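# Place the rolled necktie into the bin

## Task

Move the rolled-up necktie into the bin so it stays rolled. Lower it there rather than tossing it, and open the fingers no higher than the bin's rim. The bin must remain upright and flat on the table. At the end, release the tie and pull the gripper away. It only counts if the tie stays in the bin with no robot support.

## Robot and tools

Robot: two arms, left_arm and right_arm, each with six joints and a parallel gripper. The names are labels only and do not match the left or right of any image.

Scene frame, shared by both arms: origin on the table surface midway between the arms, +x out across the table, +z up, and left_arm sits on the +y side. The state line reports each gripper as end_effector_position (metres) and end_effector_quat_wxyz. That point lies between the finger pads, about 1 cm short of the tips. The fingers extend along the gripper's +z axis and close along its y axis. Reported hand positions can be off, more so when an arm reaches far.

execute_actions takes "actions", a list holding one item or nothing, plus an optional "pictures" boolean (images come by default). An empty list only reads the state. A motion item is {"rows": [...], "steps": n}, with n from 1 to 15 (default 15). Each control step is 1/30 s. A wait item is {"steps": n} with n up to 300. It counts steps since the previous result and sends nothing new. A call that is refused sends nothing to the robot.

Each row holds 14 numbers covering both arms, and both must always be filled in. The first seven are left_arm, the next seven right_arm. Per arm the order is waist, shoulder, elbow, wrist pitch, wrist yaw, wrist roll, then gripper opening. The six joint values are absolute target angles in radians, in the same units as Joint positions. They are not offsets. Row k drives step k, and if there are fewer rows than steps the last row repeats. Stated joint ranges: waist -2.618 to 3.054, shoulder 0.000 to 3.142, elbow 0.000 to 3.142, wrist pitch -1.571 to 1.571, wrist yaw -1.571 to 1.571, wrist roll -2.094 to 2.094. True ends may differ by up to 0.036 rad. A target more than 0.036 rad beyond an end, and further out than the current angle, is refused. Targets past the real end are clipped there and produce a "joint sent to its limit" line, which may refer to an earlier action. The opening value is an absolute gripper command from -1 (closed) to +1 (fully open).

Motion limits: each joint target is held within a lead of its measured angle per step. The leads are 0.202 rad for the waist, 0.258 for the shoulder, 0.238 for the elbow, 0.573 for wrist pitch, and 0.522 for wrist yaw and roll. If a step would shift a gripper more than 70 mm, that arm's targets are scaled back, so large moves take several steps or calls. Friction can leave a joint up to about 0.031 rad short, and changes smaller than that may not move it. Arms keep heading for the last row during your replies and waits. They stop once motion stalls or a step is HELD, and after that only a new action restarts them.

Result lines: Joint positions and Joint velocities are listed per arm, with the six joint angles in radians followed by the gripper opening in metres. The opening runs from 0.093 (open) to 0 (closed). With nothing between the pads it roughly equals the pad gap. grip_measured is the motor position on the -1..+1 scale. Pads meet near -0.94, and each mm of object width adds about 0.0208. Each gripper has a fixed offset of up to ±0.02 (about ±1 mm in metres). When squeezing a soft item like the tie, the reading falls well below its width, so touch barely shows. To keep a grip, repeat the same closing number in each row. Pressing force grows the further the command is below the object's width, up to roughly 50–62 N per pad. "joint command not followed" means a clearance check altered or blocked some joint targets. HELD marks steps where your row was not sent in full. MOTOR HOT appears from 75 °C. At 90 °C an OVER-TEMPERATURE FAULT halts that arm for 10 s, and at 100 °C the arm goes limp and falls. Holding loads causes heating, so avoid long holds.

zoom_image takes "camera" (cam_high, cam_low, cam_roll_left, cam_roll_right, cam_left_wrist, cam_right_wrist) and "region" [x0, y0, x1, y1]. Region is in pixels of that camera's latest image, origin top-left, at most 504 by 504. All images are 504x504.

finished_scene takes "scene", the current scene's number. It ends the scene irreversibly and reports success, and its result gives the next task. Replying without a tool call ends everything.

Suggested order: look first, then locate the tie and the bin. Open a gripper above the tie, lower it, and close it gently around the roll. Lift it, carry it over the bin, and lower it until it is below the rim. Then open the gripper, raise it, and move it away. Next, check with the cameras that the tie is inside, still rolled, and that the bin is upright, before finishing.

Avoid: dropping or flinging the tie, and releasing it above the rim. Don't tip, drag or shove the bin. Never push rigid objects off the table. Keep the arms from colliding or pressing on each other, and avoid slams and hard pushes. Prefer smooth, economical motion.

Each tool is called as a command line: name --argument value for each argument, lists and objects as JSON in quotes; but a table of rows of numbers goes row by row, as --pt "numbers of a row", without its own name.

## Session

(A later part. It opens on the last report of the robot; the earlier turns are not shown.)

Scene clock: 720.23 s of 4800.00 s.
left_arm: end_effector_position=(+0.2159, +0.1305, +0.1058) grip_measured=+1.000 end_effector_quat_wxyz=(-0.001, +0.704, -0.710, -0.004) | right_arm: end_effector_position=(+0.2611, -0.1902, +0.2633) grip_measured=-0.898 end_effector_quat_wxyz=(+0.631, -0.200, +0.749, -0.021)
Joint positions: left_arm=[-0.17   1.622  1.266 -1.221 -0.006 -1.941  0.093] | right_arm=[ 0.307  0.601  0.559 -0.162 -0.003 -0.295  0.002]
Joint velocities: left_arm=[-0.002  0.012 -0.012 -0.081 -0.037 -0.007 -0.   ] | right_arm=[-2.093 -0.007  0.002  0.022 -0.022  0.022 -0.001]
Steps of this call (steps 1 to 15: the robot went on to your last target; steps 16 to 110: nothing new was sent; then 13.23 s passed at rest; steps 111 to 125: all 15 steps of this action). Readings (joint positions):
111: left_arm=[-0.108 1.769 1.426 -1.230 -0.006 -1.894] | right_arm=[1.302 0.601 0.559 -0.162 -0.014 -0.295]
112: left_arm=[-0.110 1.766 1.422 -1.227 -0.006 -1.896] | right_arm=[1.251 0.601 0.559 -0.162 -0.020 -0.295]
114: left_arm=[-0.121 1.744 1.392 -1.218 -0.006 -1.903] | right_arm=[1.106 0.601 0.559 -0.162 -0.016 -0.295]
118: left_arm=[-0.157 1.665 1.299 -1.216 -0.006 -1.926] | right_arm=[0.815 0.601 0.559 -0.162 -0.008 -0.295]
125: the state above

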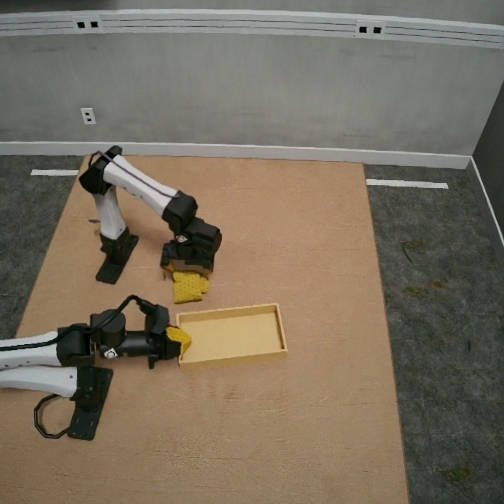

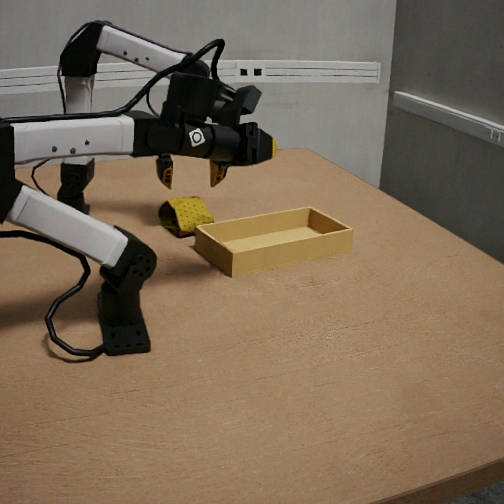

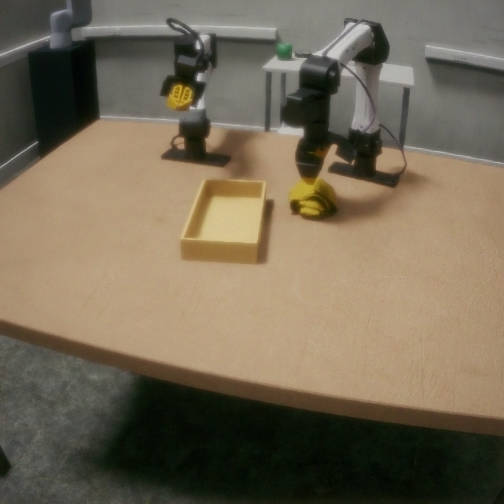

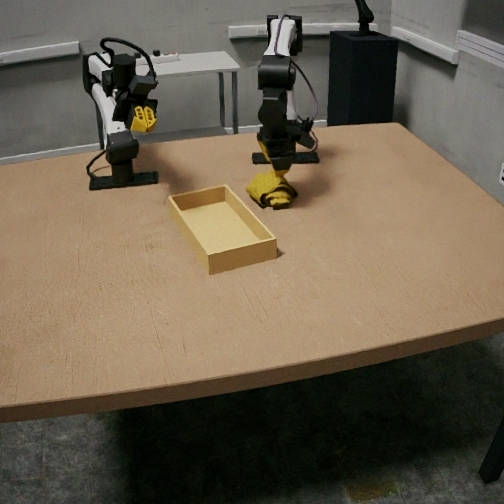

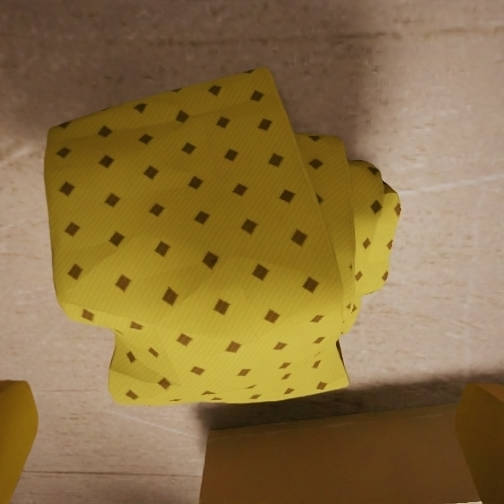

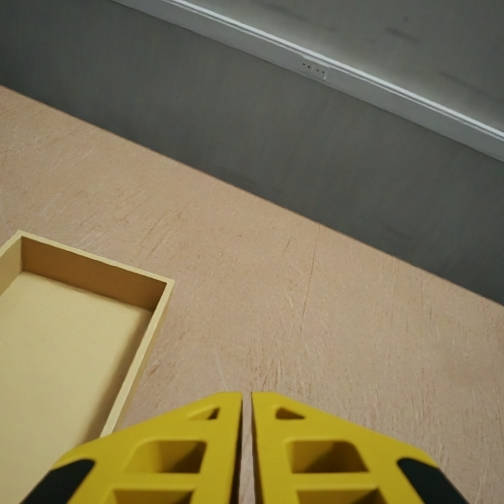

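execute_actions --actions '[{"rows":[[-0.16,1.63,1.25,-1.19,0,-1.93,1,-0.5,0.6,0.55,-0.16,0,-0.3,-0.9],[-0.15,1.635,1.235,-1.17,0,-1.92,1,-0.5,0.6,0.55,-0.16,0,-0.3,-0.9],[-0.14,1.64,1.22,-1.15,0,-1.91,1,-0.5,0.6,0.55,-0.16,0,-0.3,-0.9],[-0.13,1.645,1.205,-1.13,0,-1.91,1,-0.5,0.6,0.55,-0.16,0,-0.3,-0.9],[-0.13,1.65,1.19,-1.11,0,-1.91,1,-0.5,0.6,0.55,-0.16,0,-0.3,-0.9],[-0.13,1.655,1.17,-1.09,0,-1.91,1,-0.5,0.6,0.55,-0.16,0,-0.3,-0.9],[-0.13,1.66,1.15,-1.07,0,-1.91,1,-0.5,0.6,0.55,-0.16,0,-0.3,-0.9],[-0.13,1.665,1.135,-1.05,0,-1.91,1,-0.5,0.6,0.55,-0.16,0,-0.3,-0.9],[-0.13,1.67,1.125,-1.04,0,-1.91,1,-0.5,0.6,0.55,-0.16,0,-0.3,-0.9]],"steps":15}]' --pictures false

execute_actions --actions '[{"steps":10}]'

Scene clock: 747.03 s of 4800.00 s.
left_arm: end_effector_position=(+0.2186, +0.1395, +0.0656) grip_measured=+1.000 end_effector_quat_wxyz=(+0.001, +0.708, -0.707, -0.008) | right_arm: end_effector_position=(+0.2214, -0.4118, +0.2633) grip_measured=-0.898 end_effector_quat_wxyz=(+0.571, +0.111, +0.767, -0.269)
Joint positions: left_arm=[-0.136  1.659  1.144 -1.072 -0.005 -1.917  0.093] | right_arm=[-0.492  0.601  0.559 -0.162  0.009 -0.295  0.002]
Joint velocities: left_arm=[-0.017 -0.012 -0.002  0.139 -0.022  0.037  0.   ] | right_arm=[-0.002  0.022 -0.002 -0.022 -0.037 -0.095 -0.   ]
Steps of this call (steps 1 to 30: the robot went on to your last target; steps 31 to 120: nothing new was sent; then 22.30 s passed at rest; steps 121 to 135: all 15 steps of this action). Readings (joint positions):
121: left_arm=[-0.170 1.622 1.266 -1.218 -0.006 -1.943] | right_arm=[-0.492 0.601 0.559 -0.162 0.009 -0.295]
122: left_arm=[-0.168 1.622 1.266 -1.214 -0.005 -1.940] | right_arm=[-0.492 0.601 0.559 -0.162 0.009 -0.295]
124: left_arm=[-0.158 1.622 1.258 -1.190 -0.005 -1.931] | right_arm=[-0.492 0.601 0.559 -0.162 0.009 -0.295]
128: left_arm=[-0.136 1.627 1.197 -1.126 -0.005 -1.922] | right_arm=[-0.492 0.601 0.559 -0.162 0.009 -0.295]
135: the state above

Scene clock: 747.37 s of 4800.00 s.
left_arm: end_effector_position=(+0.2224, +0.1382, +0.0656) grip_measured=+1.000 end_effector_quat_wxyz=(-0.002, +0.707, -0.707, -0.001) | right_arm: end_effector_position=(+0.2214, -0.4118, +0.2633) grip_measured=-0.898 end_effector_quat_wxyz=(+0.571, +0.111, +0.767, -0.269)
Joint positions: left_arm=[-0.136  1.659  1.144 -1.056 -0.005 -1.915  0.093] | right_arm=[-0.492  0.601  0.559 -0.162  0.009 -0.295  0.002]
Joint velocities: left_arm=[-0.012 -0.017  0.002  0.037 -0.007  0.007  0.   ] | right_arm=[-0.002  0.002 -0.007 -0.007 -0.037  0.051 -0.   ]
Steps of this call (steps 1 to 10: the robot went on to your last target). Readings (joint positions):
1: left_arm=[-0.136 1.659 1.144 -1.068 -0.005 -1.917] | right_arm=[-0.492 0.601 0.559 -0.162 0.009 -0.295]
2: left_arm=[-0.136 1.659 1.144 -1.065 -0.005 -1.916] | right_arm=[-0.492 0.601 0.559 -0.162 0.009 -0.295]
4: left_arm=[-0.136 1.659 1.144 -1.060 -0.005 -1.916] | right_arm=[-0.492 0.601 0.559 -0.162 0.009 -0.295]
8: left_arm=[-0.136 1.659 1.144 -1.057 -0.005 -1.915] | right_arm=[-0.492 0.601 0.559 -0.162 0.009 -0.295]
10: the state above

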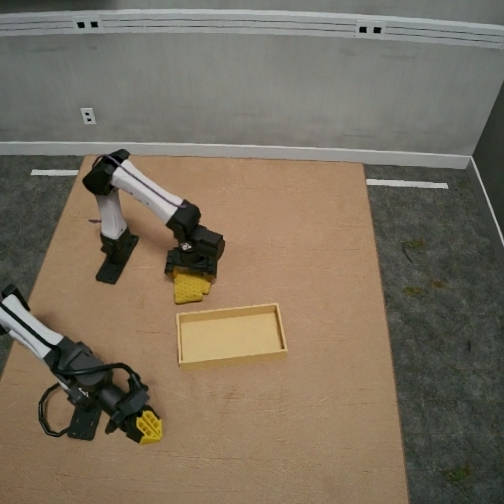

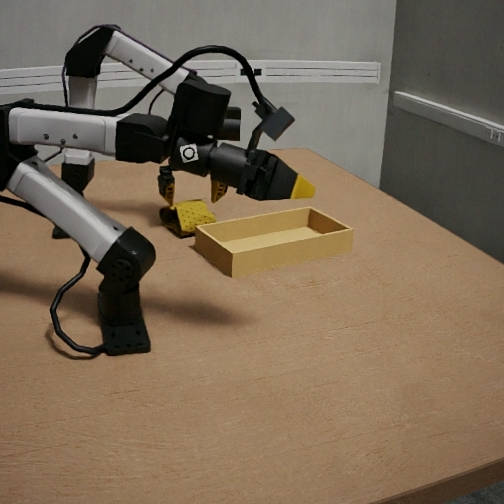

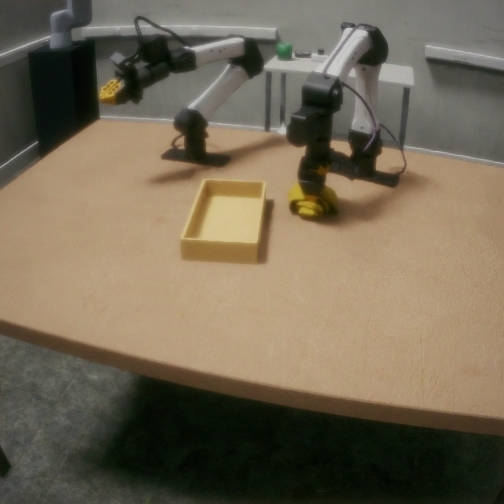

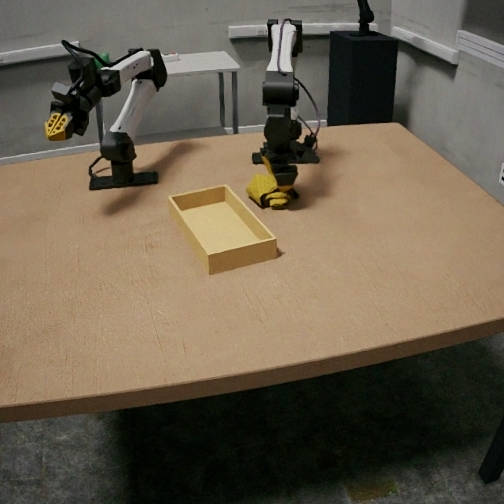

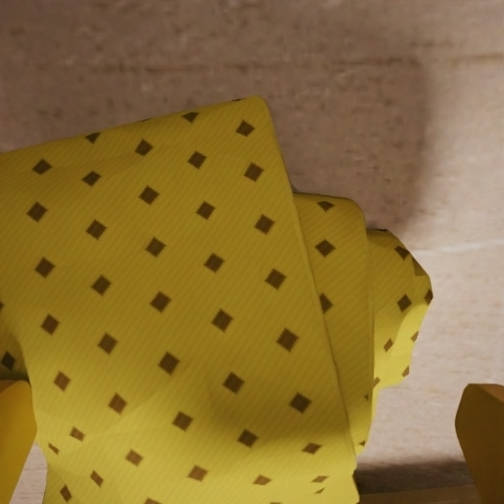

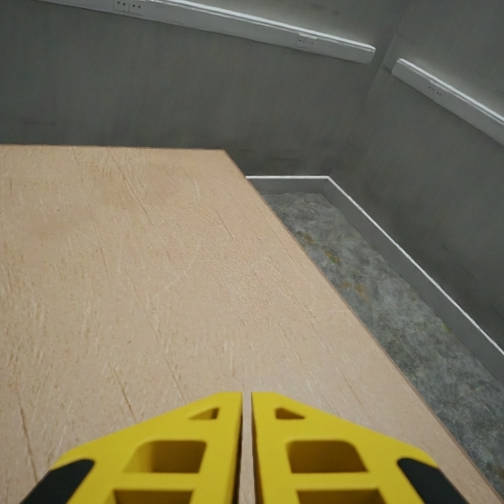

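execute_actions --actions '[{"rows":[[-0.13,1.67,1.115,-1.03,0,-1.91,1,-0.5,0.6,0.55,-0.16,0,-0.3,-0.9],[-0.13,1.675,1.10,-1.01,0,-1.91,1,-0.5,0.6,0.55,-0.16,0,-0.3,-0.9],[-0.13,1.68,1.085,-0.99,0,-1.91,1,-0.5,0.6,0.55,-0.16,0,-0.3,-0.9],[-0.13,1.685,1.07,-0.97,0,-1.91,1,-0.5,0.6,0.55,-0.16,0,-0.3,-0.9],[-0.13,1.69,1.06,-0.95,0,-1.91,1,-0.5,0.6,0.55,-0.16,0,-0.3,-0.9],[-0.13,1.695,1.05,-0.935,0,-1.91,1,-0.5,0.6,0.55,-0.16,0,-0.3,-0.9],[-0.13,1.70,1.04,-0.92,0,-1.91,1,-0.5,0.6,0.55,-0.16,0,-0.3,-0.9],[-0.13,1.705,1.03,-0.905,0,-1.91,1,-0.5,0.6,0.55,-0.16,0,-0.3,-0.9],[-0.13,1.71,1.02,-0.89,0,-1.91,1,-0.5,0.6,0.55,-0.16,0,-0.3,-0.9],[-0.13,1.715,1.01,-0.88,0,-1.91,1,-0.5,0.6,0.55,-0.16,0,-0.3,-0.9],[-0.13,1.715,1.0,-0.875,0,-1.91,1,-0.5,0.6,0.55,-0.16,0,-0.3,-0.9]],"steps":15}]' --pictures false

execute_actions --actions '[{"steps":12}]'

Scene clock: 759.60 s of 4800.00 s.
left_arm: end_effector_position=(+0.2191, +0.1394, +0.0285) grip_measured=+1.000 end_effector_quat_wxyz=(-0.002, +0.707, -0.707, -0.001) | right_arm: end_effector_position=(+0.2214, -0.4118, +0.2633) grip_measured=-0.898 end_effector_quat_wxyz=(+0.571, +0.111, +0.767, -0.269)
Joint positions: left_arm=[-0.136  1.696  1.028 -0.903 -0.005 -1.915  0.093] | right_arm=[-0.492  0.601  0.559 -0.162  0.009 -0.295  0.002]
Joint velocities: left_arm=[-0.007 -0.002  0.002  0.125  0.007  0.051  0.   ] | right_arm=[ 0.012  0.012 -0.007 -0.037 -0.095  0.037  0.001]
Steps of this call (steps 1 to 30: the robot went on to your last target; steps 31 to 120: nothing new was sent; then 7.73 s passed at rest; steps 121 to 135: all 15 steps of this action). Readings (joint positions):
121: left_arm=[-0.136 1.659 1.144 -1.054 -0.005 -1.915] | right_arm=[-0.492 0.601 0.559 -0.162 0.009 -0.295]
122: left_arm=[-0.136 1.659 1.142 -1.049 -0.005 -1.915] | right_arm=[-0.492 0.601 0.559 -0.162 0.009 -0.295]
124: left_arm=[-0.136 1.659 1.125 -1.026 -0.005 -1.915] | right_arm=[-0.492 0.601 0.559 -0.162 0.009 -0.295]
128: left_arm=[-0.136 1.670 1.076 -0.976 -0.005 -1.915] | right_arm=[-0.492 0.601 0.559 -0.162 0.009 -0.295]
135: the state above

Scene clock: 760.00 s of 4800.00 s.
left_arm: end_effector_position=(+0.2215, +0.1385, +0.0285) grip_measured=+1.000 end_effector_quat_wxyz=(-0.004, +0.707, -0.707, +0.004) | right_arm: end_effector_position=(+0.2214, -0.4118, +0.2633) grip_measured=-0.898 end_effector_quat_wxyz=(+0.571, +0.111, +0.767, -0.269)
Joint positions: left_arm=[-0.136  1.696  1.028 -0.893 -0.005 -1.915  0.093] | right_arm=[-0.492  0.601  0.559 -0.162  0.009 -0.295  0.002]
Joint velocities: left_arm=[-0.007  0.007  0.007 -0.022 -0.007  0.007  0.   ] | right_arm=[-0.017 -0.002  0.002  0.007 -0.11   0.022 -0.   ]
Steps of this call (steps 1 to 12: the robot went on to your last target). Readings (joint positions):
1: left_arm=[-0.136 1.696 1.028 -0.900 -0.005 -1.915] | right_arm=[-0.492 0.601 0.559 -0.162 0.009 -0.295]
2: left_arm=[-0.136 1.696 1.028 -0.898 -0.005 -1.915] | right_arm=[-0.492 0.601 0.559 -0.162 0.009 -0.295]
4: left_arm=[-0.136 1.696 1.028 -0.896 -0.005 -1.915] | right_arm=[-0.492 0.601 0.559 -0.162 0.009 -0.295]
8: left_arm=[-0.136 1.696 1.028 -0.894 -0.005 -1.915] | right_arm=[-0.492 0.601 0.559 -0.162 0.009 -0.295]
12: the state above

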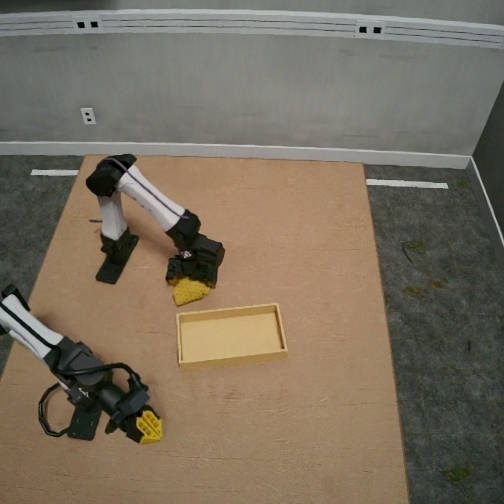

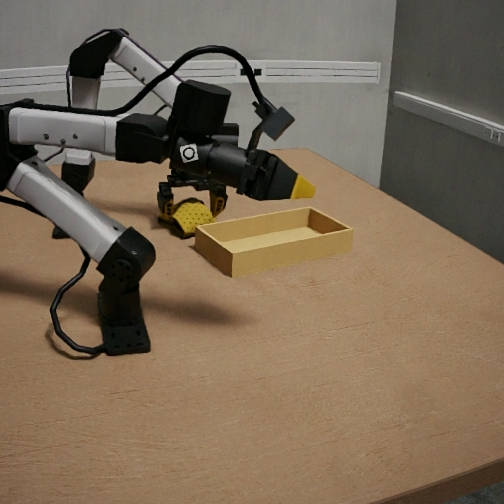

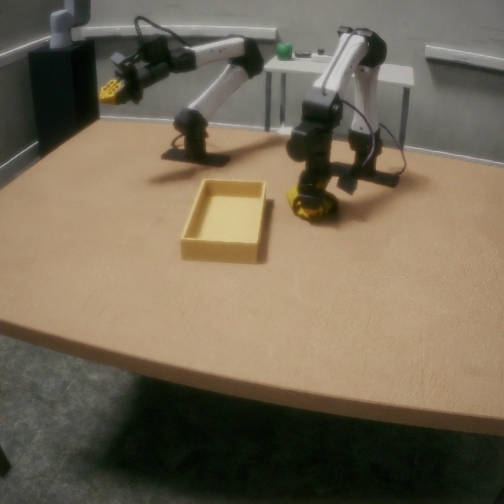

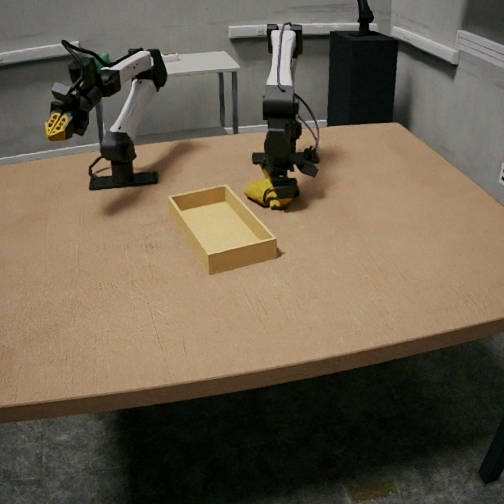

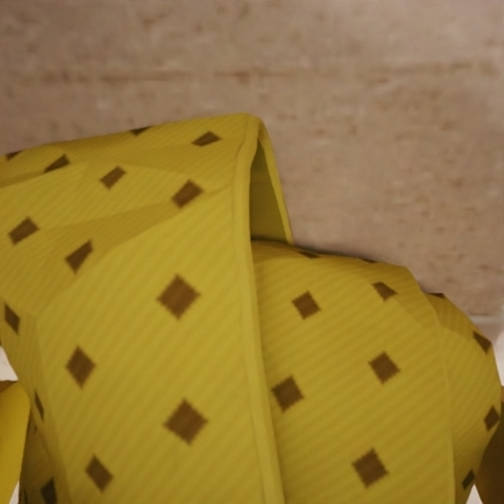

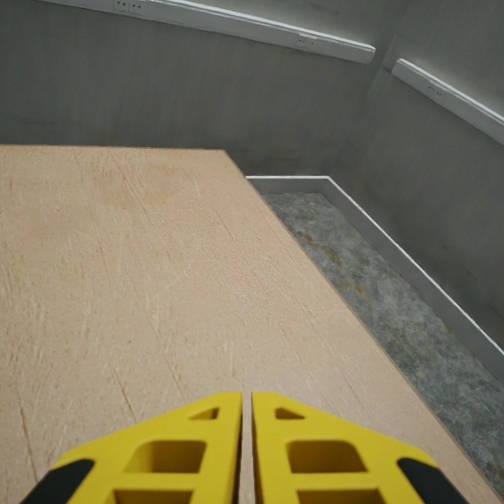

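It's between the fingers. Close slowly.

execute_actions --actions '[{"rows":[[-0.13,1.72,1.0,-0.875,0,-1.91,0.95,-0.5,0.6,0.55,-0.16,0,-0.3,-0.9],[-0.13,1.72,1.0,-0.875,0,-1.91,0.9,-0.5,0.6,0.55,-0.16,0,-0.3,-0.9],[-0.13,1.72,1.0,-0.875,0,-1.91,0.85,-0.5,0.6,0.55,-0.16,0,-0.3,-0.9],[-0.13,1.72,1.0,-0.875,0,-1.91,0.8,-0.5,0.6,0.55,-0.16,0,-0.3,-0.9],[-0.13,1.72,1.0,-0.875,0,-1.91,0.75,-0.5,0.6,0.55,-0.16,0,-0.3,-0.9],[-0.13,1.72,1.0,-0.875,0,-1.91,0.7,-0.5,0.6,0.55,-0.16,0,-0.3,-0.9],[-0.13,1.72,1.0,-0.875,0,-1.91,0.65,-0.5,0.6,0.55,-0.16,0,-0.3,-0.9],[-0.13,1.72,1.0,-0.875,0,-1.91,0.6,-0.5,0.6,0.55,-0.16,0,-0.3,-0.9],[-0.13,1.72,1.0,-0.875,0,-1.91,0.55,-0.5,0.6,0.55,-0.16,0,-0.3,-0.9],[-0.13,1.72,1.0,-0.875,0,-1.91,0.5,-0.5,0.6,0.55,-0.16,0,-0.3,-0.9],[-0.13,1.72,1.0,-0.875,0,-1.91,0.45,-0.5,0.6,0.55,-0.16,0,-0.3,-0.9],[-0.13,1.72,1.0,-0.875,0,-1.91,0.4,-0.5,0.6,0.55,-0.16,0,-0.3,-0.9]],"steps":15}]'

Scene clock: 775.90 s of 4800.00 s.
left_arm: end_effector_position=(+0.2246, +0.1374, +0.0285) grip_measured=+0.403 end_effector_quat_wxyz=(-0.007, +0.707, -0.707, +0.010) | right_arm: end_effector_position=(+0.2214, -0.4118, +0.2633) grip_measured=-0.898 end_effector_quat_wxyz=(+0.571, +0.111, +0.767, -0.269)
Joint positions: left_arm=[-0.136  1.696  1.028 -0.879 -0.005 -1.915  0.065] | right_arm=[-0.492  0.601  0.559 -0.162  0.009 -0.295  0.002]
Joint velocities: left_arm=[-0.007 -0.007  0.012  0.037 -0.007  0.066 -0.   ] | right_arm=[-0.007 -0.007 -0.012 -0.081 -0.037 -0.066 -0.   ]
Steps of this call (steps 1 to 30: the robot went on to your last target; steps 31 to 120: nothing new was sent; then 11.40 s passed at rest; steps 121 to 135: all 15 steps of this action). Readings (joint positions):
121: left_arm=[-0.136 1.696 1.028 -0.892 -0.005 -1.915] | right_arm=[-0.492 0.601 0.559 -0.162 0.009 -0.295]
122: left_arm=[-0.136 1.696 1.028 -0.891 -0.005 -1.915] | right_arm=[-0.492 0.601 0.559 -0.162 0.009 -0.295]
124: left_arm=[-0.136 1.696 1.028 -0.886 -0.005 -1.915] | right_arm=[-0.492 0.601 0.559 -0.162 0.009 -0.295]
128: left_arm=[-0.136 1.696 1.028 -0.880 -0.005 -1.915] | right_arm=[-0.492 0.601 0.559 -0.162 0.009 -0.295]
135: the state above

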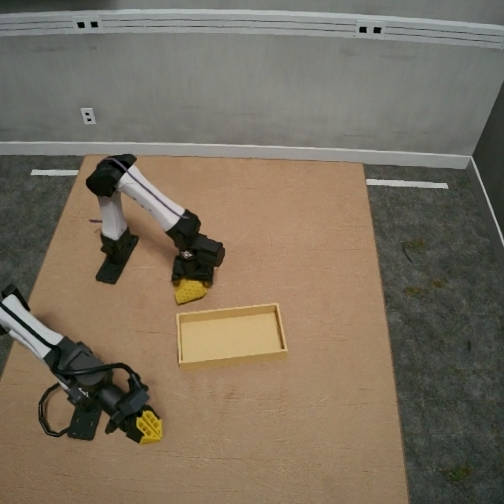

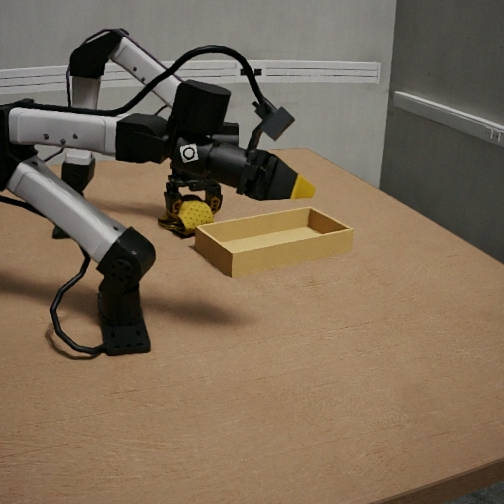

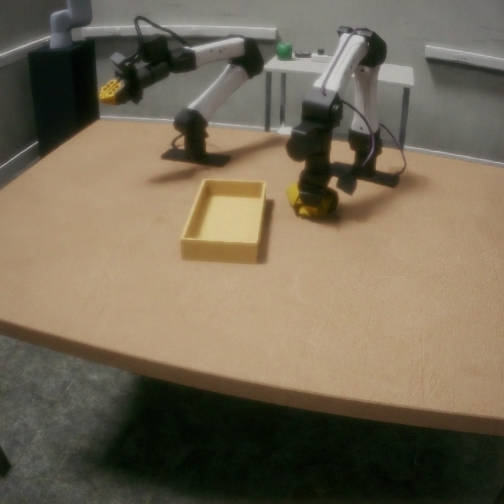

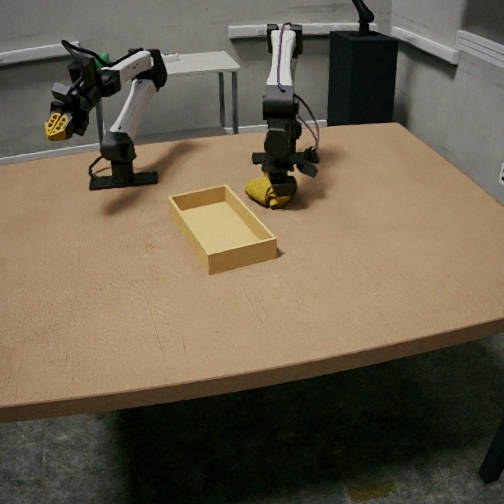

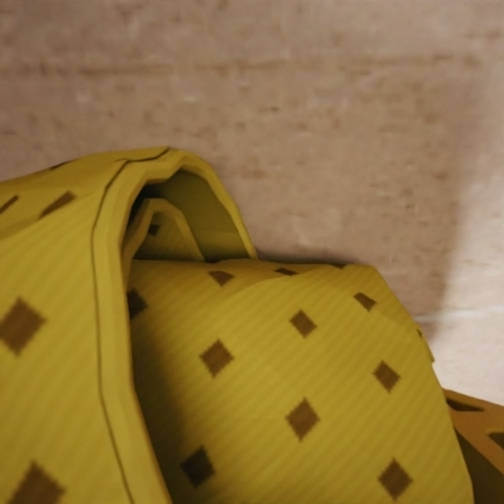

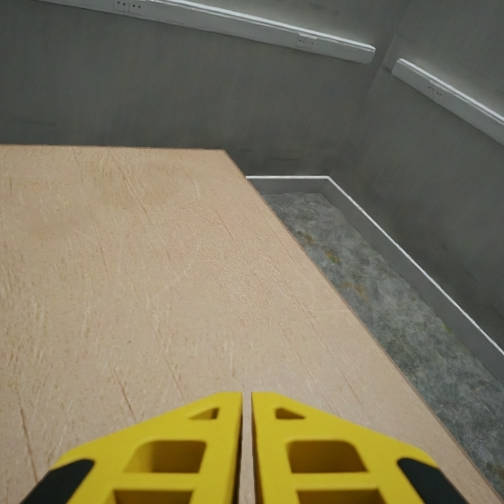

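execute_actions --actions '[{"rows":[[-0.13,1.72,1.0,-0.875,0,-1.91,0.35,-0.5,0.6,0.55,-0.16,0,-0.3,-0.9],[-0.13,1.72,1.0,-0.875,0,-1.91,0.3,-0.5,0.6,0.55,-0.16,0,-0.3,-0.9],[-0.13,1.72,1.0,-0.875,0,-1.91,0.25,-0.5,0.6,0.55,-0.16,0,-0.3,-0.9],[-0.13,1.72,1.0,-0.875,0,-1.91,0.2,-0.5,0.6,0.55,-0.16,0,-0.3,-0.9],[-0.13,1.72,1.0,-0.875,0,-1.91,0.15,-0.5,0.6,0.55,-0.16,0,-0.3,-0.9],[-0.13,1.72,1.0,-0.875,0,-1.91,0.1,-0.5,0.6,0.55,-0.16,0,-0.3,-0.9],[-0.13,1.72,1.0,-0.875,0,-1.91,0.05,-0.5,0.6,0.55,-0.16,0,-0.3,-0.9],[-0.13,1.72,1.0,-0.875,0,-1.91,0.0,-0.5,0.6,0.55,-0.16,0,-0.3,-0.9]],"steps":12}]'

zoom_image --camera "cam_low" --region '[130,150,260,260]'

Scene clock: 786.90 s of 4800.00 s.
left_arm: end_effector_position=(+0.2240, +0.1376, +0.0285) grip_measured=+0.006 end_effector_quat_wxyz=(-0.007, +0.707, -0.707, +0.009) | right_arm: end_effector_position=(+0.2214, -0.4118, +0.2633) grip_measured=-0.898 end_effector_quat_wxyz=(+0.571, +0.111, +0.767, -0.269)
Joint positions: left_arm=[-0.136  1.696  1.028 -0.882 -0.005 -1.915  0.045] | right_arm=[-0.492  0.601  0.559 -0.162  0.009 -0.295  0.002]
Joint velocities: left_arm=[ 0.012 -0.002 -0.007 -0.051 -0.037  0.007 -0.001] | right_arm=[-0.012  0.007 -0.002 -0.095  0.081 -0.051  0.   ]
Steps of this call (steps 1 to 15: the robot went on to your last target; steps 16 to 110: nothing new was sent; then 6.93 s passed at rest; steps 111 to 122: all 12 steps of this action). Readings (joint positions):
111: left_arm=[-0.136 1.696 1.028 -0.879 -0.005 -1.915] | right_arm=[-0.492 0.601 0.559 -0.162 0.009 -0.295]
112: left_arm=[-0.136 1.696 1.028 -0.879 -0.005 -1.915] | right_arm=[-0.492 0.601 0.559 -0.162 0.009 -0.295]
114: left_arm=[-0.136 1.696 1.028 -0.879 -0.005 -1.915] | right_arm=[-0.492 0.601 0.559 -0.162 0.009 -0.295]
118: left_arm=[-0.136 1.696 1.028 -0.881 -0.005 -1.915] | right_arm=[-0.492 0.601 0.559 -0.162 0.009 -0.295]
122: the state above

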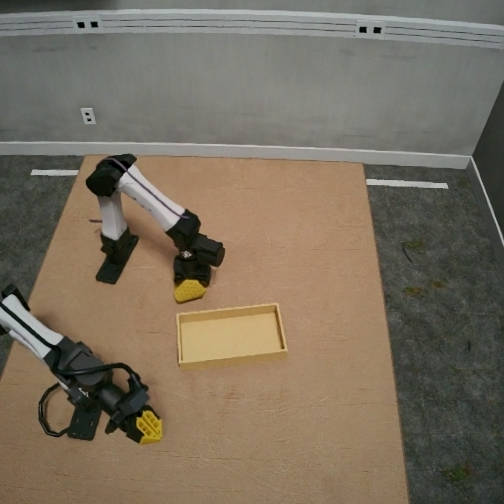

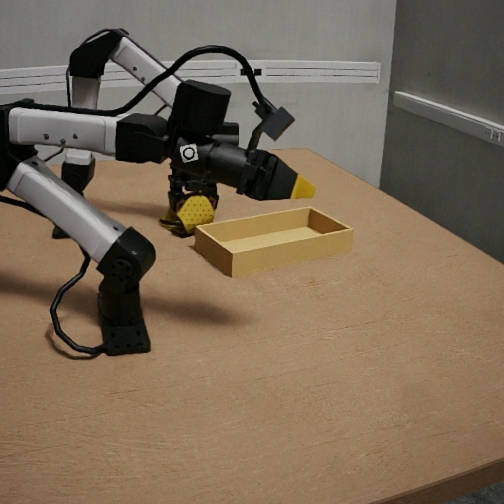

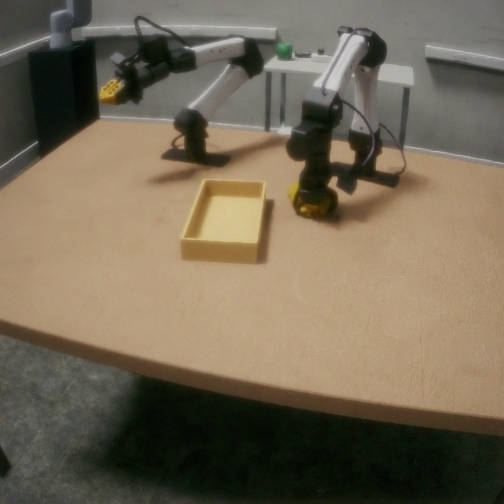

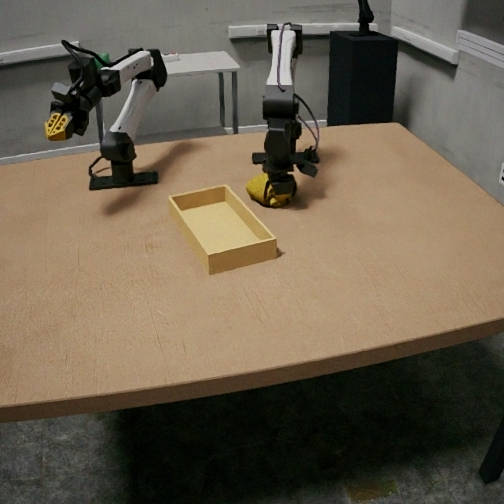

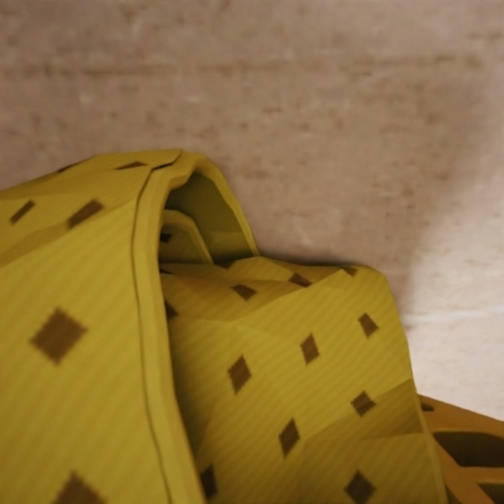

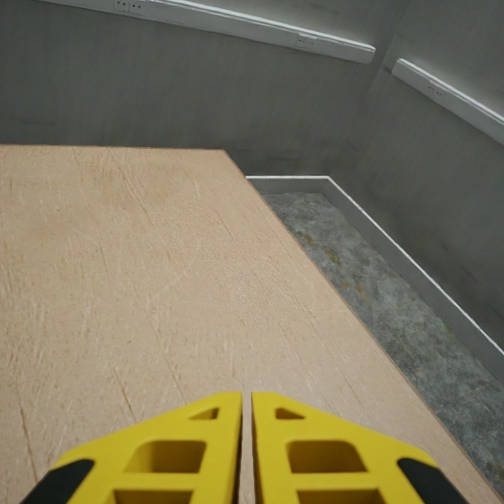

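Region (130, 150, 260, 260) of cam_low's 504x504 image, scaled by 3.877, with more detail than that image has; it fills the top 426 rows of this view, and the rest is white.

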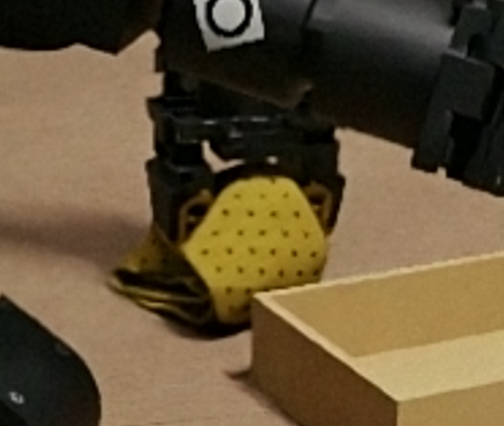

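Firm grip; lift.

execute_actions --actions '[{"rows":[[-0.13,1.70,1.03,-0.9,0,-1.91,-0.1,-0.5,0.6,0.55,-0.16,0,-0.3,-0.9],[-0.13,1.695,1.06,-0.93,0,-1.91,-0.1,-0.5,0.6,0.55,-0.16,0,-0.3,-0.9],[-0.13,1.69,1.08,-0.96,0,-1.91,-0.1,-0.5,0.6,0.55,-0.16,0,-0.3,-0.9],[-0.13,1.685,1.10,-0.985,0,-1.91,-0.1,-0.5,0.6,0.55,-0.16,0,-0.3,-0.9],[-0.13,1.68,1.12,-1.01,0,-1.91,-0.1,-0.5,0.6,0.55,-0.16,0,-0.3,-0.9],[-0.13,1.675,1.14,-1.035,0,-1.91,-0.1,-0.5,0.6,0.55,-0.16,0,-0.3,-0.9],[-0.13,1.67,1.16,-1.06,0,-1.91,-0.1,-0.5,0.6,0.55,-0.16,0,-0.3,-0.9],[-0.13,1.665,1.18,-1.085,0,-1.91,-0.1,-0.5,0.6,0.55,-0.16,0,-0.3,-0.9],[-0.13,1.66,1.20,-1.11,0,-1.91,-0.1,-0.5,0.6,0.55,-0.16,0,-0.3,-0.9],[-0.13,1.655,1.22,-1.135,0,-1.91,-0.1,-0.5,0.6,0.55,-0.16,0,-0.3,-0.9],[-0.13,1.65,1.245,-1.165,0,-1.91,-0.1,-0.5,0.6,0.55,-0.16,0,-0.3,-0.9],[-0.13,1.645,1.27,-1.195,0,-1.91,-0.1,-0.5,0.6,0.55,-0.16,0,-0.3,-0.9],[-0.13,1.64,1.295,-1.225,0,-1.91,-0.1,-0.5,0.6,0.55,-0.16,0,-0.3,-0.9],[-0.13,1.635,1.32,-1.255,0,-1.91,-0.1,-0.5,0.6,0.55,-0.16,0,-0.3,-0.9],[-0.13,1.63,1.345,-1.285,0,-1.91,-0.1,-0.5,0.6,0.55,-0.16,0,-0.3,-0.9]],"steps":15}]' --pictures false

execute_actions --actions '[{"steps":12}]'

Scene clock: 803.63 s of 4800.00 s.
left_arm: end_effector_position=(+0.2361, +0.1333, +0.0975) grip_measured=-0.094 end_effector_quat_wxyz=(-0.008, +0.707, -0.707, +0.012) | right_arm: end_effector_position=(+0.2214, -0.4118, +0.2633) grip_measured=-0.898 end_effector_quat_wxyz=(+0.571, +0.111, +0.767, -0.269)
Joint positions: left_arm=[-0.136  1.662  1.276 -1.157 -0.005 -1.915  0.041] | right_arm=[-0.492  0.601  0.559 -0.162  0.009 -0.295  0.002]
Joint velocities: left_arm=[-0.012 -0.173  0.759 -0.784 -0.022  0.007 -0.001] | right_arm=[ 0.012  0.002 -0.007 -0.037  0.051 -0.007 -0.   ]
Steps of this call (steps 1 to 15: the robot went on to your last target; steps 16 to 110: nothing new was sent; then 12.57 s passed at rest; steps 111 to 125: all 15 steps of this action). Readings (joint positions):
111: left_arm=[-0.136 1.696 1.028 -0.883 -0.005 -1.915] | right_arm=[-0.492 0.601 0.559 -0.162 0.009 -0.295]
112: left_arm=[-0.136 1.696 1.032 -0.891 -0.005 -1.915] | right_arm=[-0.492 0.601 0.559 -0.162 0.009 -0.295]
114: left_arm=[-0.136 1.696 1.052 -0.917 -0.005 -1.915] | right_arm=[-0.492 0.601 0.559 -0.162 0.009 -0.295]
118: left_arm=[-0.136 1.696 1.118 -0.991 -0.005 -1.915] | right_arm=[-0.492 0.601 0.559 -0.162 0.009 -0.295]
125: the state above

Scene clock: 804.03 s of 4800.00 s.
left_arm: end_effector_position=(+0.2245, +0.1374, +0.1180) grip_measured=-0.094 end_effector_quat_wxyz=(-0.002, +0.707, -0.707, -0.002) | right_arm: end_effector_position=(+0.2214, -0.4118, +0.2633) grip_measured=-0.898 end_effector_quat_wxyz=(+0.571, +0.111, +0.767, -0.269)
Joint positions: left_arm=[-0.136  1.636  1.33  -1.267 -0.005 -1.915  0.041] | right_arm=[-0.492  0.601  0.559 -0.162  0.009 -0.295  0.002]
Joint velocities: left_arm=[-0.022  0.007 -0.017 -0.081 -0.037  0.022 -0.   ] | right_arm=[-0.007 -0.002 -0.002 -0.007 -0.037 -0.022 -0.001]
Steps of this call (steps 1 to 12: the robot went on to your last target). Readings (joint positions):
1: left_arm=[-0.136 1.656 1.299 -1.179 -0.005 -1.915] | right_arm=[-0.492 0.601 0.559 -0.162 0.009 -0.295]
2: left_arm=[-0.136 1.648 1.315 -1.194 -0.005 -1.915] | right_arm=[-0.492 0.601 0.559 -0.162 0.009 -0.295]
4: left_arm=[-0.136 1.637 1.329 -1.218 -0.005 -1.915] | right_arm=[-0.492 0.601 0.559 -0.162 0.009 -0.295]
8: left_arm=[-0.136 1.636 1.330 -1.253 -0.005 -1.915] | right_arm=[-0.492 0.601 0.559 -0.162 0.009 -0.295]
12: the state above

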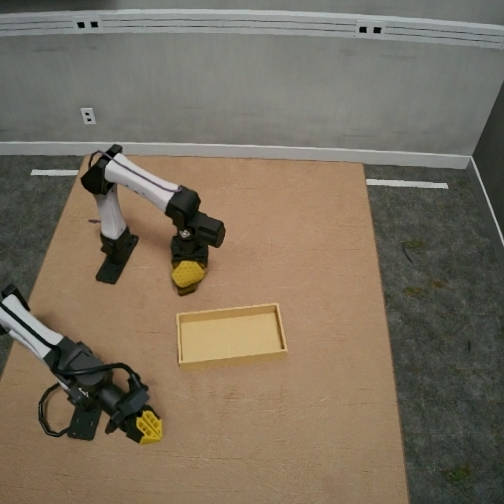

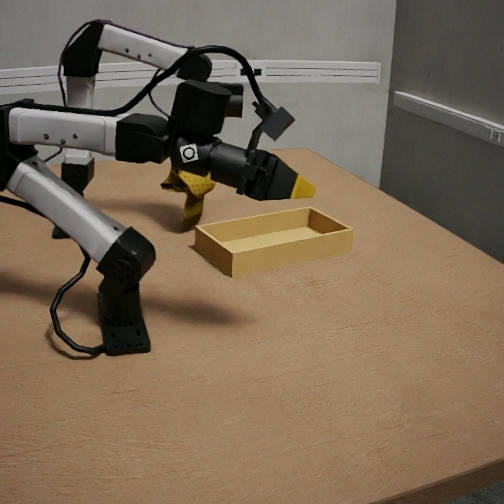

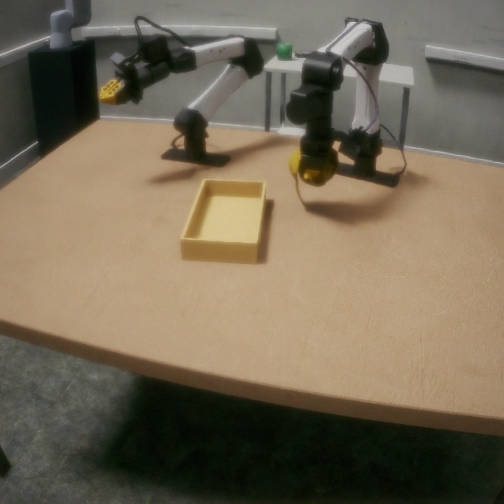

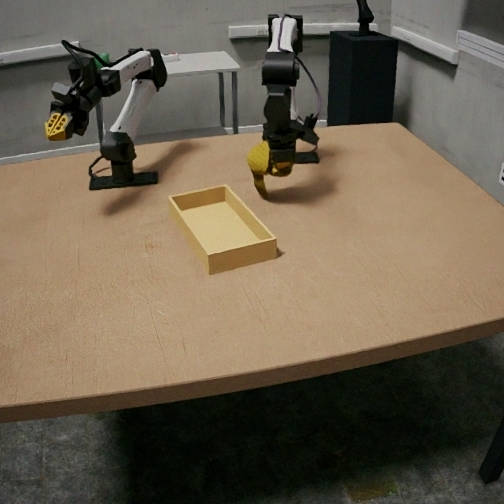

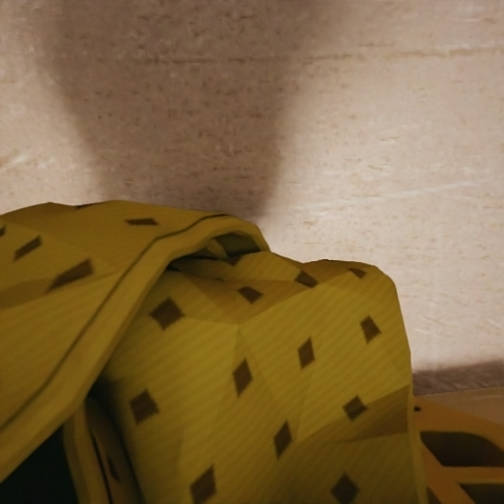

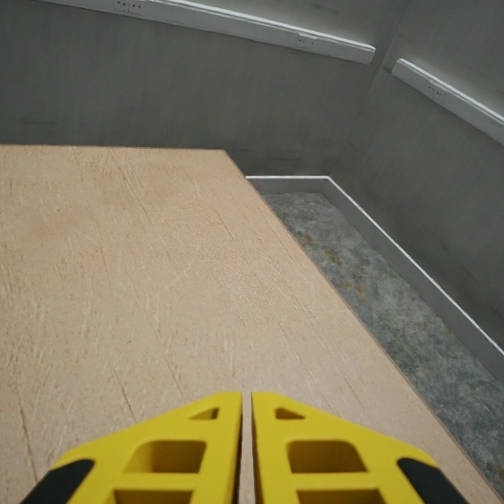

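execute_actions --actions '[{"rows":[[-0.13,1.635,1.37,-1.31,0,-1.91,-0.1,-0.7,0.6,0.55,-0.16,0,-0.3,-0.9],[-0.13,1.635,1.40,-1.34,0,-1.91,-0.1,-0.7,0.6,0.55,-0.16,0,-0.3,-0.9],[-0.13,1.64,1.43,-1.37,0,-1.91,-0.1,-0.7,0.6,0.55,-0.16,0,-0.3,-0.9],[-0.13,1.64,1.46,-1.40,0,-1.91,-0.1,-0.7,0.6,0.55,-0.16,0,-0.3,-0.9],[-0.13,1.645,1.49,-1.43,0,-1.91,-0.1,-0.7,0.6,0.55,-0.16,0,-0.3,-0.9],[-0.13,1.645,1.52,-1.45,0,-1.91,-0.1,-0.7,0.6,0.55,-0.16,0,-0.3,-0.9],[-0.13,1.65,1.55,-1.47,0,-1.91,-0.1,-0.7,0.6,0.55,-0.16,0,-0.3,-0.9],[-0.14,1.67,1.585,-1.48,0,-1.92,-0.1,-0.7,0.6,0.55,-0.16,0,-0.3,-0.9],[-0.15,1.695,1.62,-1.49,0,-1.93,-0.1,-0.7,0.6,0.55,-0.16,0,-0.3,-0.9],[-0.165,1.72,1.655,-1.5,0,-1.94,-0.1,-0.7,0.6,0.55,-0.16,0,-0.3,-0.9],[-0.18,1.745,1.69,-1.51,0,-1.95,-0.1,-0.7,0.6,0.55,-0.16,0,-0.3,-0.9],[-0.195,1.77,1.72,-1.52,0,-1.96,-0.1,-0.7,0.6,0.55,-0.16,0,-0.3,-0.9],[-0.21,1.795,1.75,-1.525,0,-1.97,-0.1,-0.7,0.6,0.55,-0.16,0,-0.3,-0.9],[-0.22,1.82,1.78,-1.53,0,-1.98,-0.1,-0.7,0.6,0.55,-0.16,0,-0.3,-0.9],[-0.23,1.845,1.81,-1.535,0,-1.99,-0.1,-0.7,0.6,0.55,-0.16,0,-0.3,-0.9]],"steps":15}]' --pictures false

execute_actions --actions '[{"rows":[[-0.24,1.87,1.84,-1.54,0,-2.0,-0.1,-0.7,0.6,0.55,-0.16,0,-0.3,-0.9],[-0.25,1.89,1.87,-1.545,0,-2.01,-0.1,-0.7,0.6,0.55,-0.16,0,-0.3,-0.9],[-0.265,1.915,1.90,-1.55,0,-2.02,-0.1,-0.7,0.6,0.55,-0.16,0,-0.3,-0.9],[-0.28,1.94,1.93,-1.555,0,-2.04,-0.1,-0.7,0.6,0.55,-0.16,0,-0.3,-0.9],[-0.295,1.965,1.96,-1.56,0,-2.06,-0.1,-0.7,0.6,0.55,-0.16,0,-0.3,-0.9],[-0.305,1.985,1.985,-1.565,0,-2.07,-0.1,-0.7,0.6,0.55,-0.16,0,-0.3,-0.9],[-0.315,2.005,2.01,-1.565,0,-2.08,-0.1,-0.7,0.6,0.55,-0.16,0,-0.3,-0.9]],"steps":15}]'

Scene clock: 837.07 s of 4800.00 s.
left_arm: end_effector_position=(+0.2576, +0.1026, +0.1845) grip_measured=-0.094 end_effector_quat_wxyz=(-0.013, +0.696, -0.717, +0.025) | right_arm: end_effector_position=(+0.1859, -0.4558, +0.2633) grip_measured=-0.898 end_effector_quat_wxyz=(+0.542, +0.185, +0.753, -0.324)
Joint positions: left_arm=[-0.201  1.768  1.744 -1.49  -0.005 -1.951  0.041] | right_arm=[-0.693  0.601  0.559 -0.162  0.004 -0.297  0.002]
Joint velocities: left_arm=[-0.403  0.842  0.838 -0.227 -0.081 -0.3   -0.   ] | right_arm=[-0.002 -0.012 -0.012 -0.007 -0.037 -0.051 -0.   ]
Steps of this call (steps 1 to 30: the robot went on to your last target; steps 31 to 570: nothing new was sent; then 13.53 s passed at rest; steps 571 to 585: all 15 steps of this action). Readings (joint positions):
571: left_arm=[-0.136 1.636 1.331 -1.277 -0.005 -1.915] | right_arm=[-0.521 0.601 0.559 -0.162 -0.007 -0.297]
572: left_arm=[-0.136 1.636 1.339 -1.287 -0.005 -1.915] | right_arm=[-0.587 0.601 0.559 -0.162 -0.010 -0.297]
574: left_arm=[-0.136 1.636 1.377 -1.322 -0.005 -1.915] | right_arm=[-0.674 0.601 0.559 -0.162 0.002 -0.297]
578: left_arm=[-0.136 1.637 1.504 -1.398 -0.005 -1.915] | right_arm=[-0.693 0.601 0.559 -0.162 0.004 -0.297]
585: the state above

Scene clock: 837.57 s of 4800.00 s.
left_arm: end_effector_position=(+0.2801, +0.0454, +0.1685) grip_measured=-0.094 end_effector_quat_wxyz=(-0.003, +0.697, -0.717, +0.005) | right_arm: end_effector_position=(+0.1859, -0.4558, +0.2633) grip_measured=-0.898 end_effector_quat_wxyz=(+0.542, +0.185, +0.753, -0.324)
Joint positions: left_arm=[-0.316  1.996  1.984 -1.546 -0.004 -2.066  0.041] | right_arm=[-0.693  0.601  0.559 -0.162  0.004 -0.297  0.002]
Joint velocities: left_arm=[ 0.002 -0.017  0.007 -0.081 -0.007 -0.095 -0.001] | right_arm=[ 0.002 -0.007  0.007  0.022 -0.022  0.022 -0.001]
Steps of this call (steps 1 to 15: all 15 steps of this action). Readings (joint positions):
1: left_arm=[-0.214 1.797 1.772 -1.497 -0.005 -1.959] | right_arm=[-0.693 0.601 0.559 -0.162 0.004 -0.297]
2: left_arm=[-0.226 1.826 1.799 -1.504 -0.005 -1.968] | right_arm=[-0.693 0.601 0.559 -0.162 0.004 -0.297]
4: left_arm=[-0.248 1.882 1.854 -1.516 -0.005 -1.987] | right_arm=[-0.693 0.601 0.559 -0.162 0.004 -0.297]
8: left_arm=[-0.298 1.975 1.960 -1.532 -0.005 -2.034] | right_arm=[-0.693 0.601 0.559 -0.162 0.004 -0.297]
15: the state above

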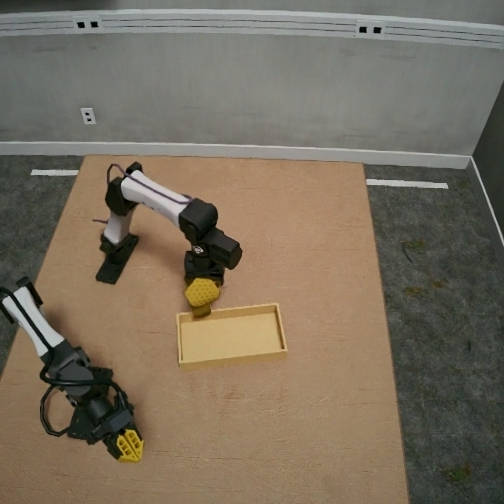

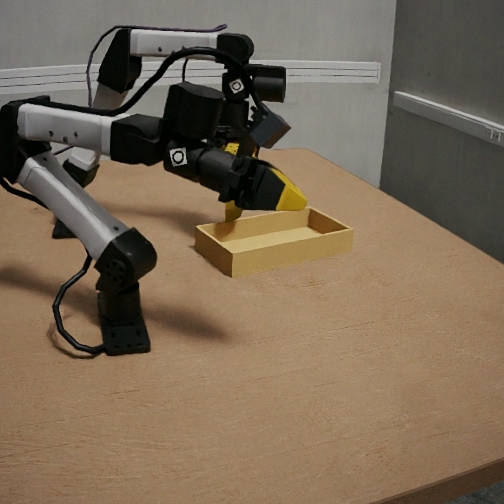

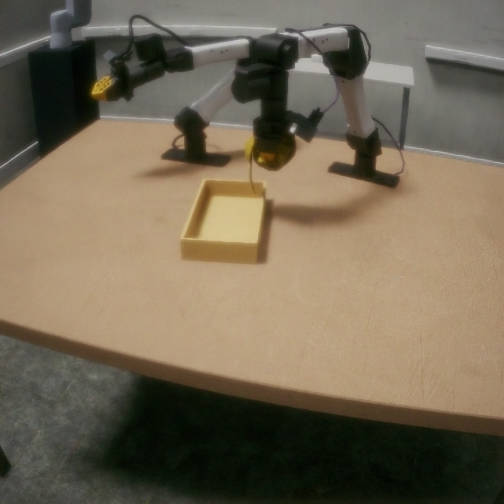

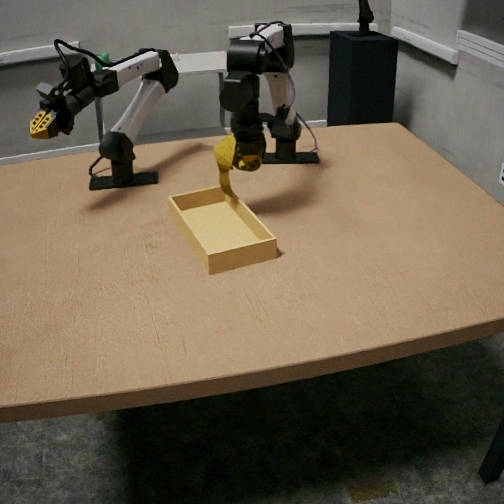

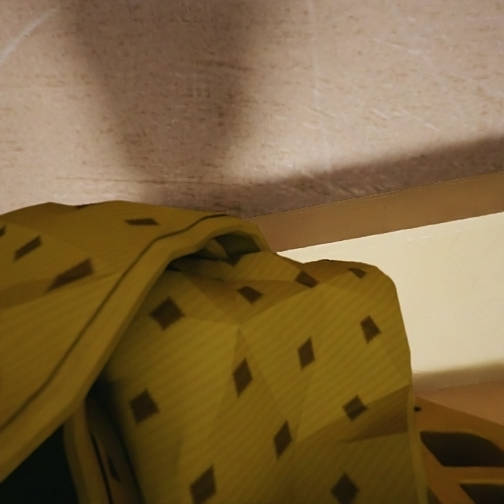

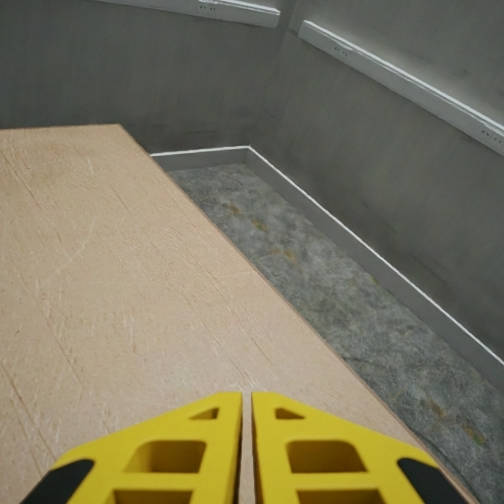

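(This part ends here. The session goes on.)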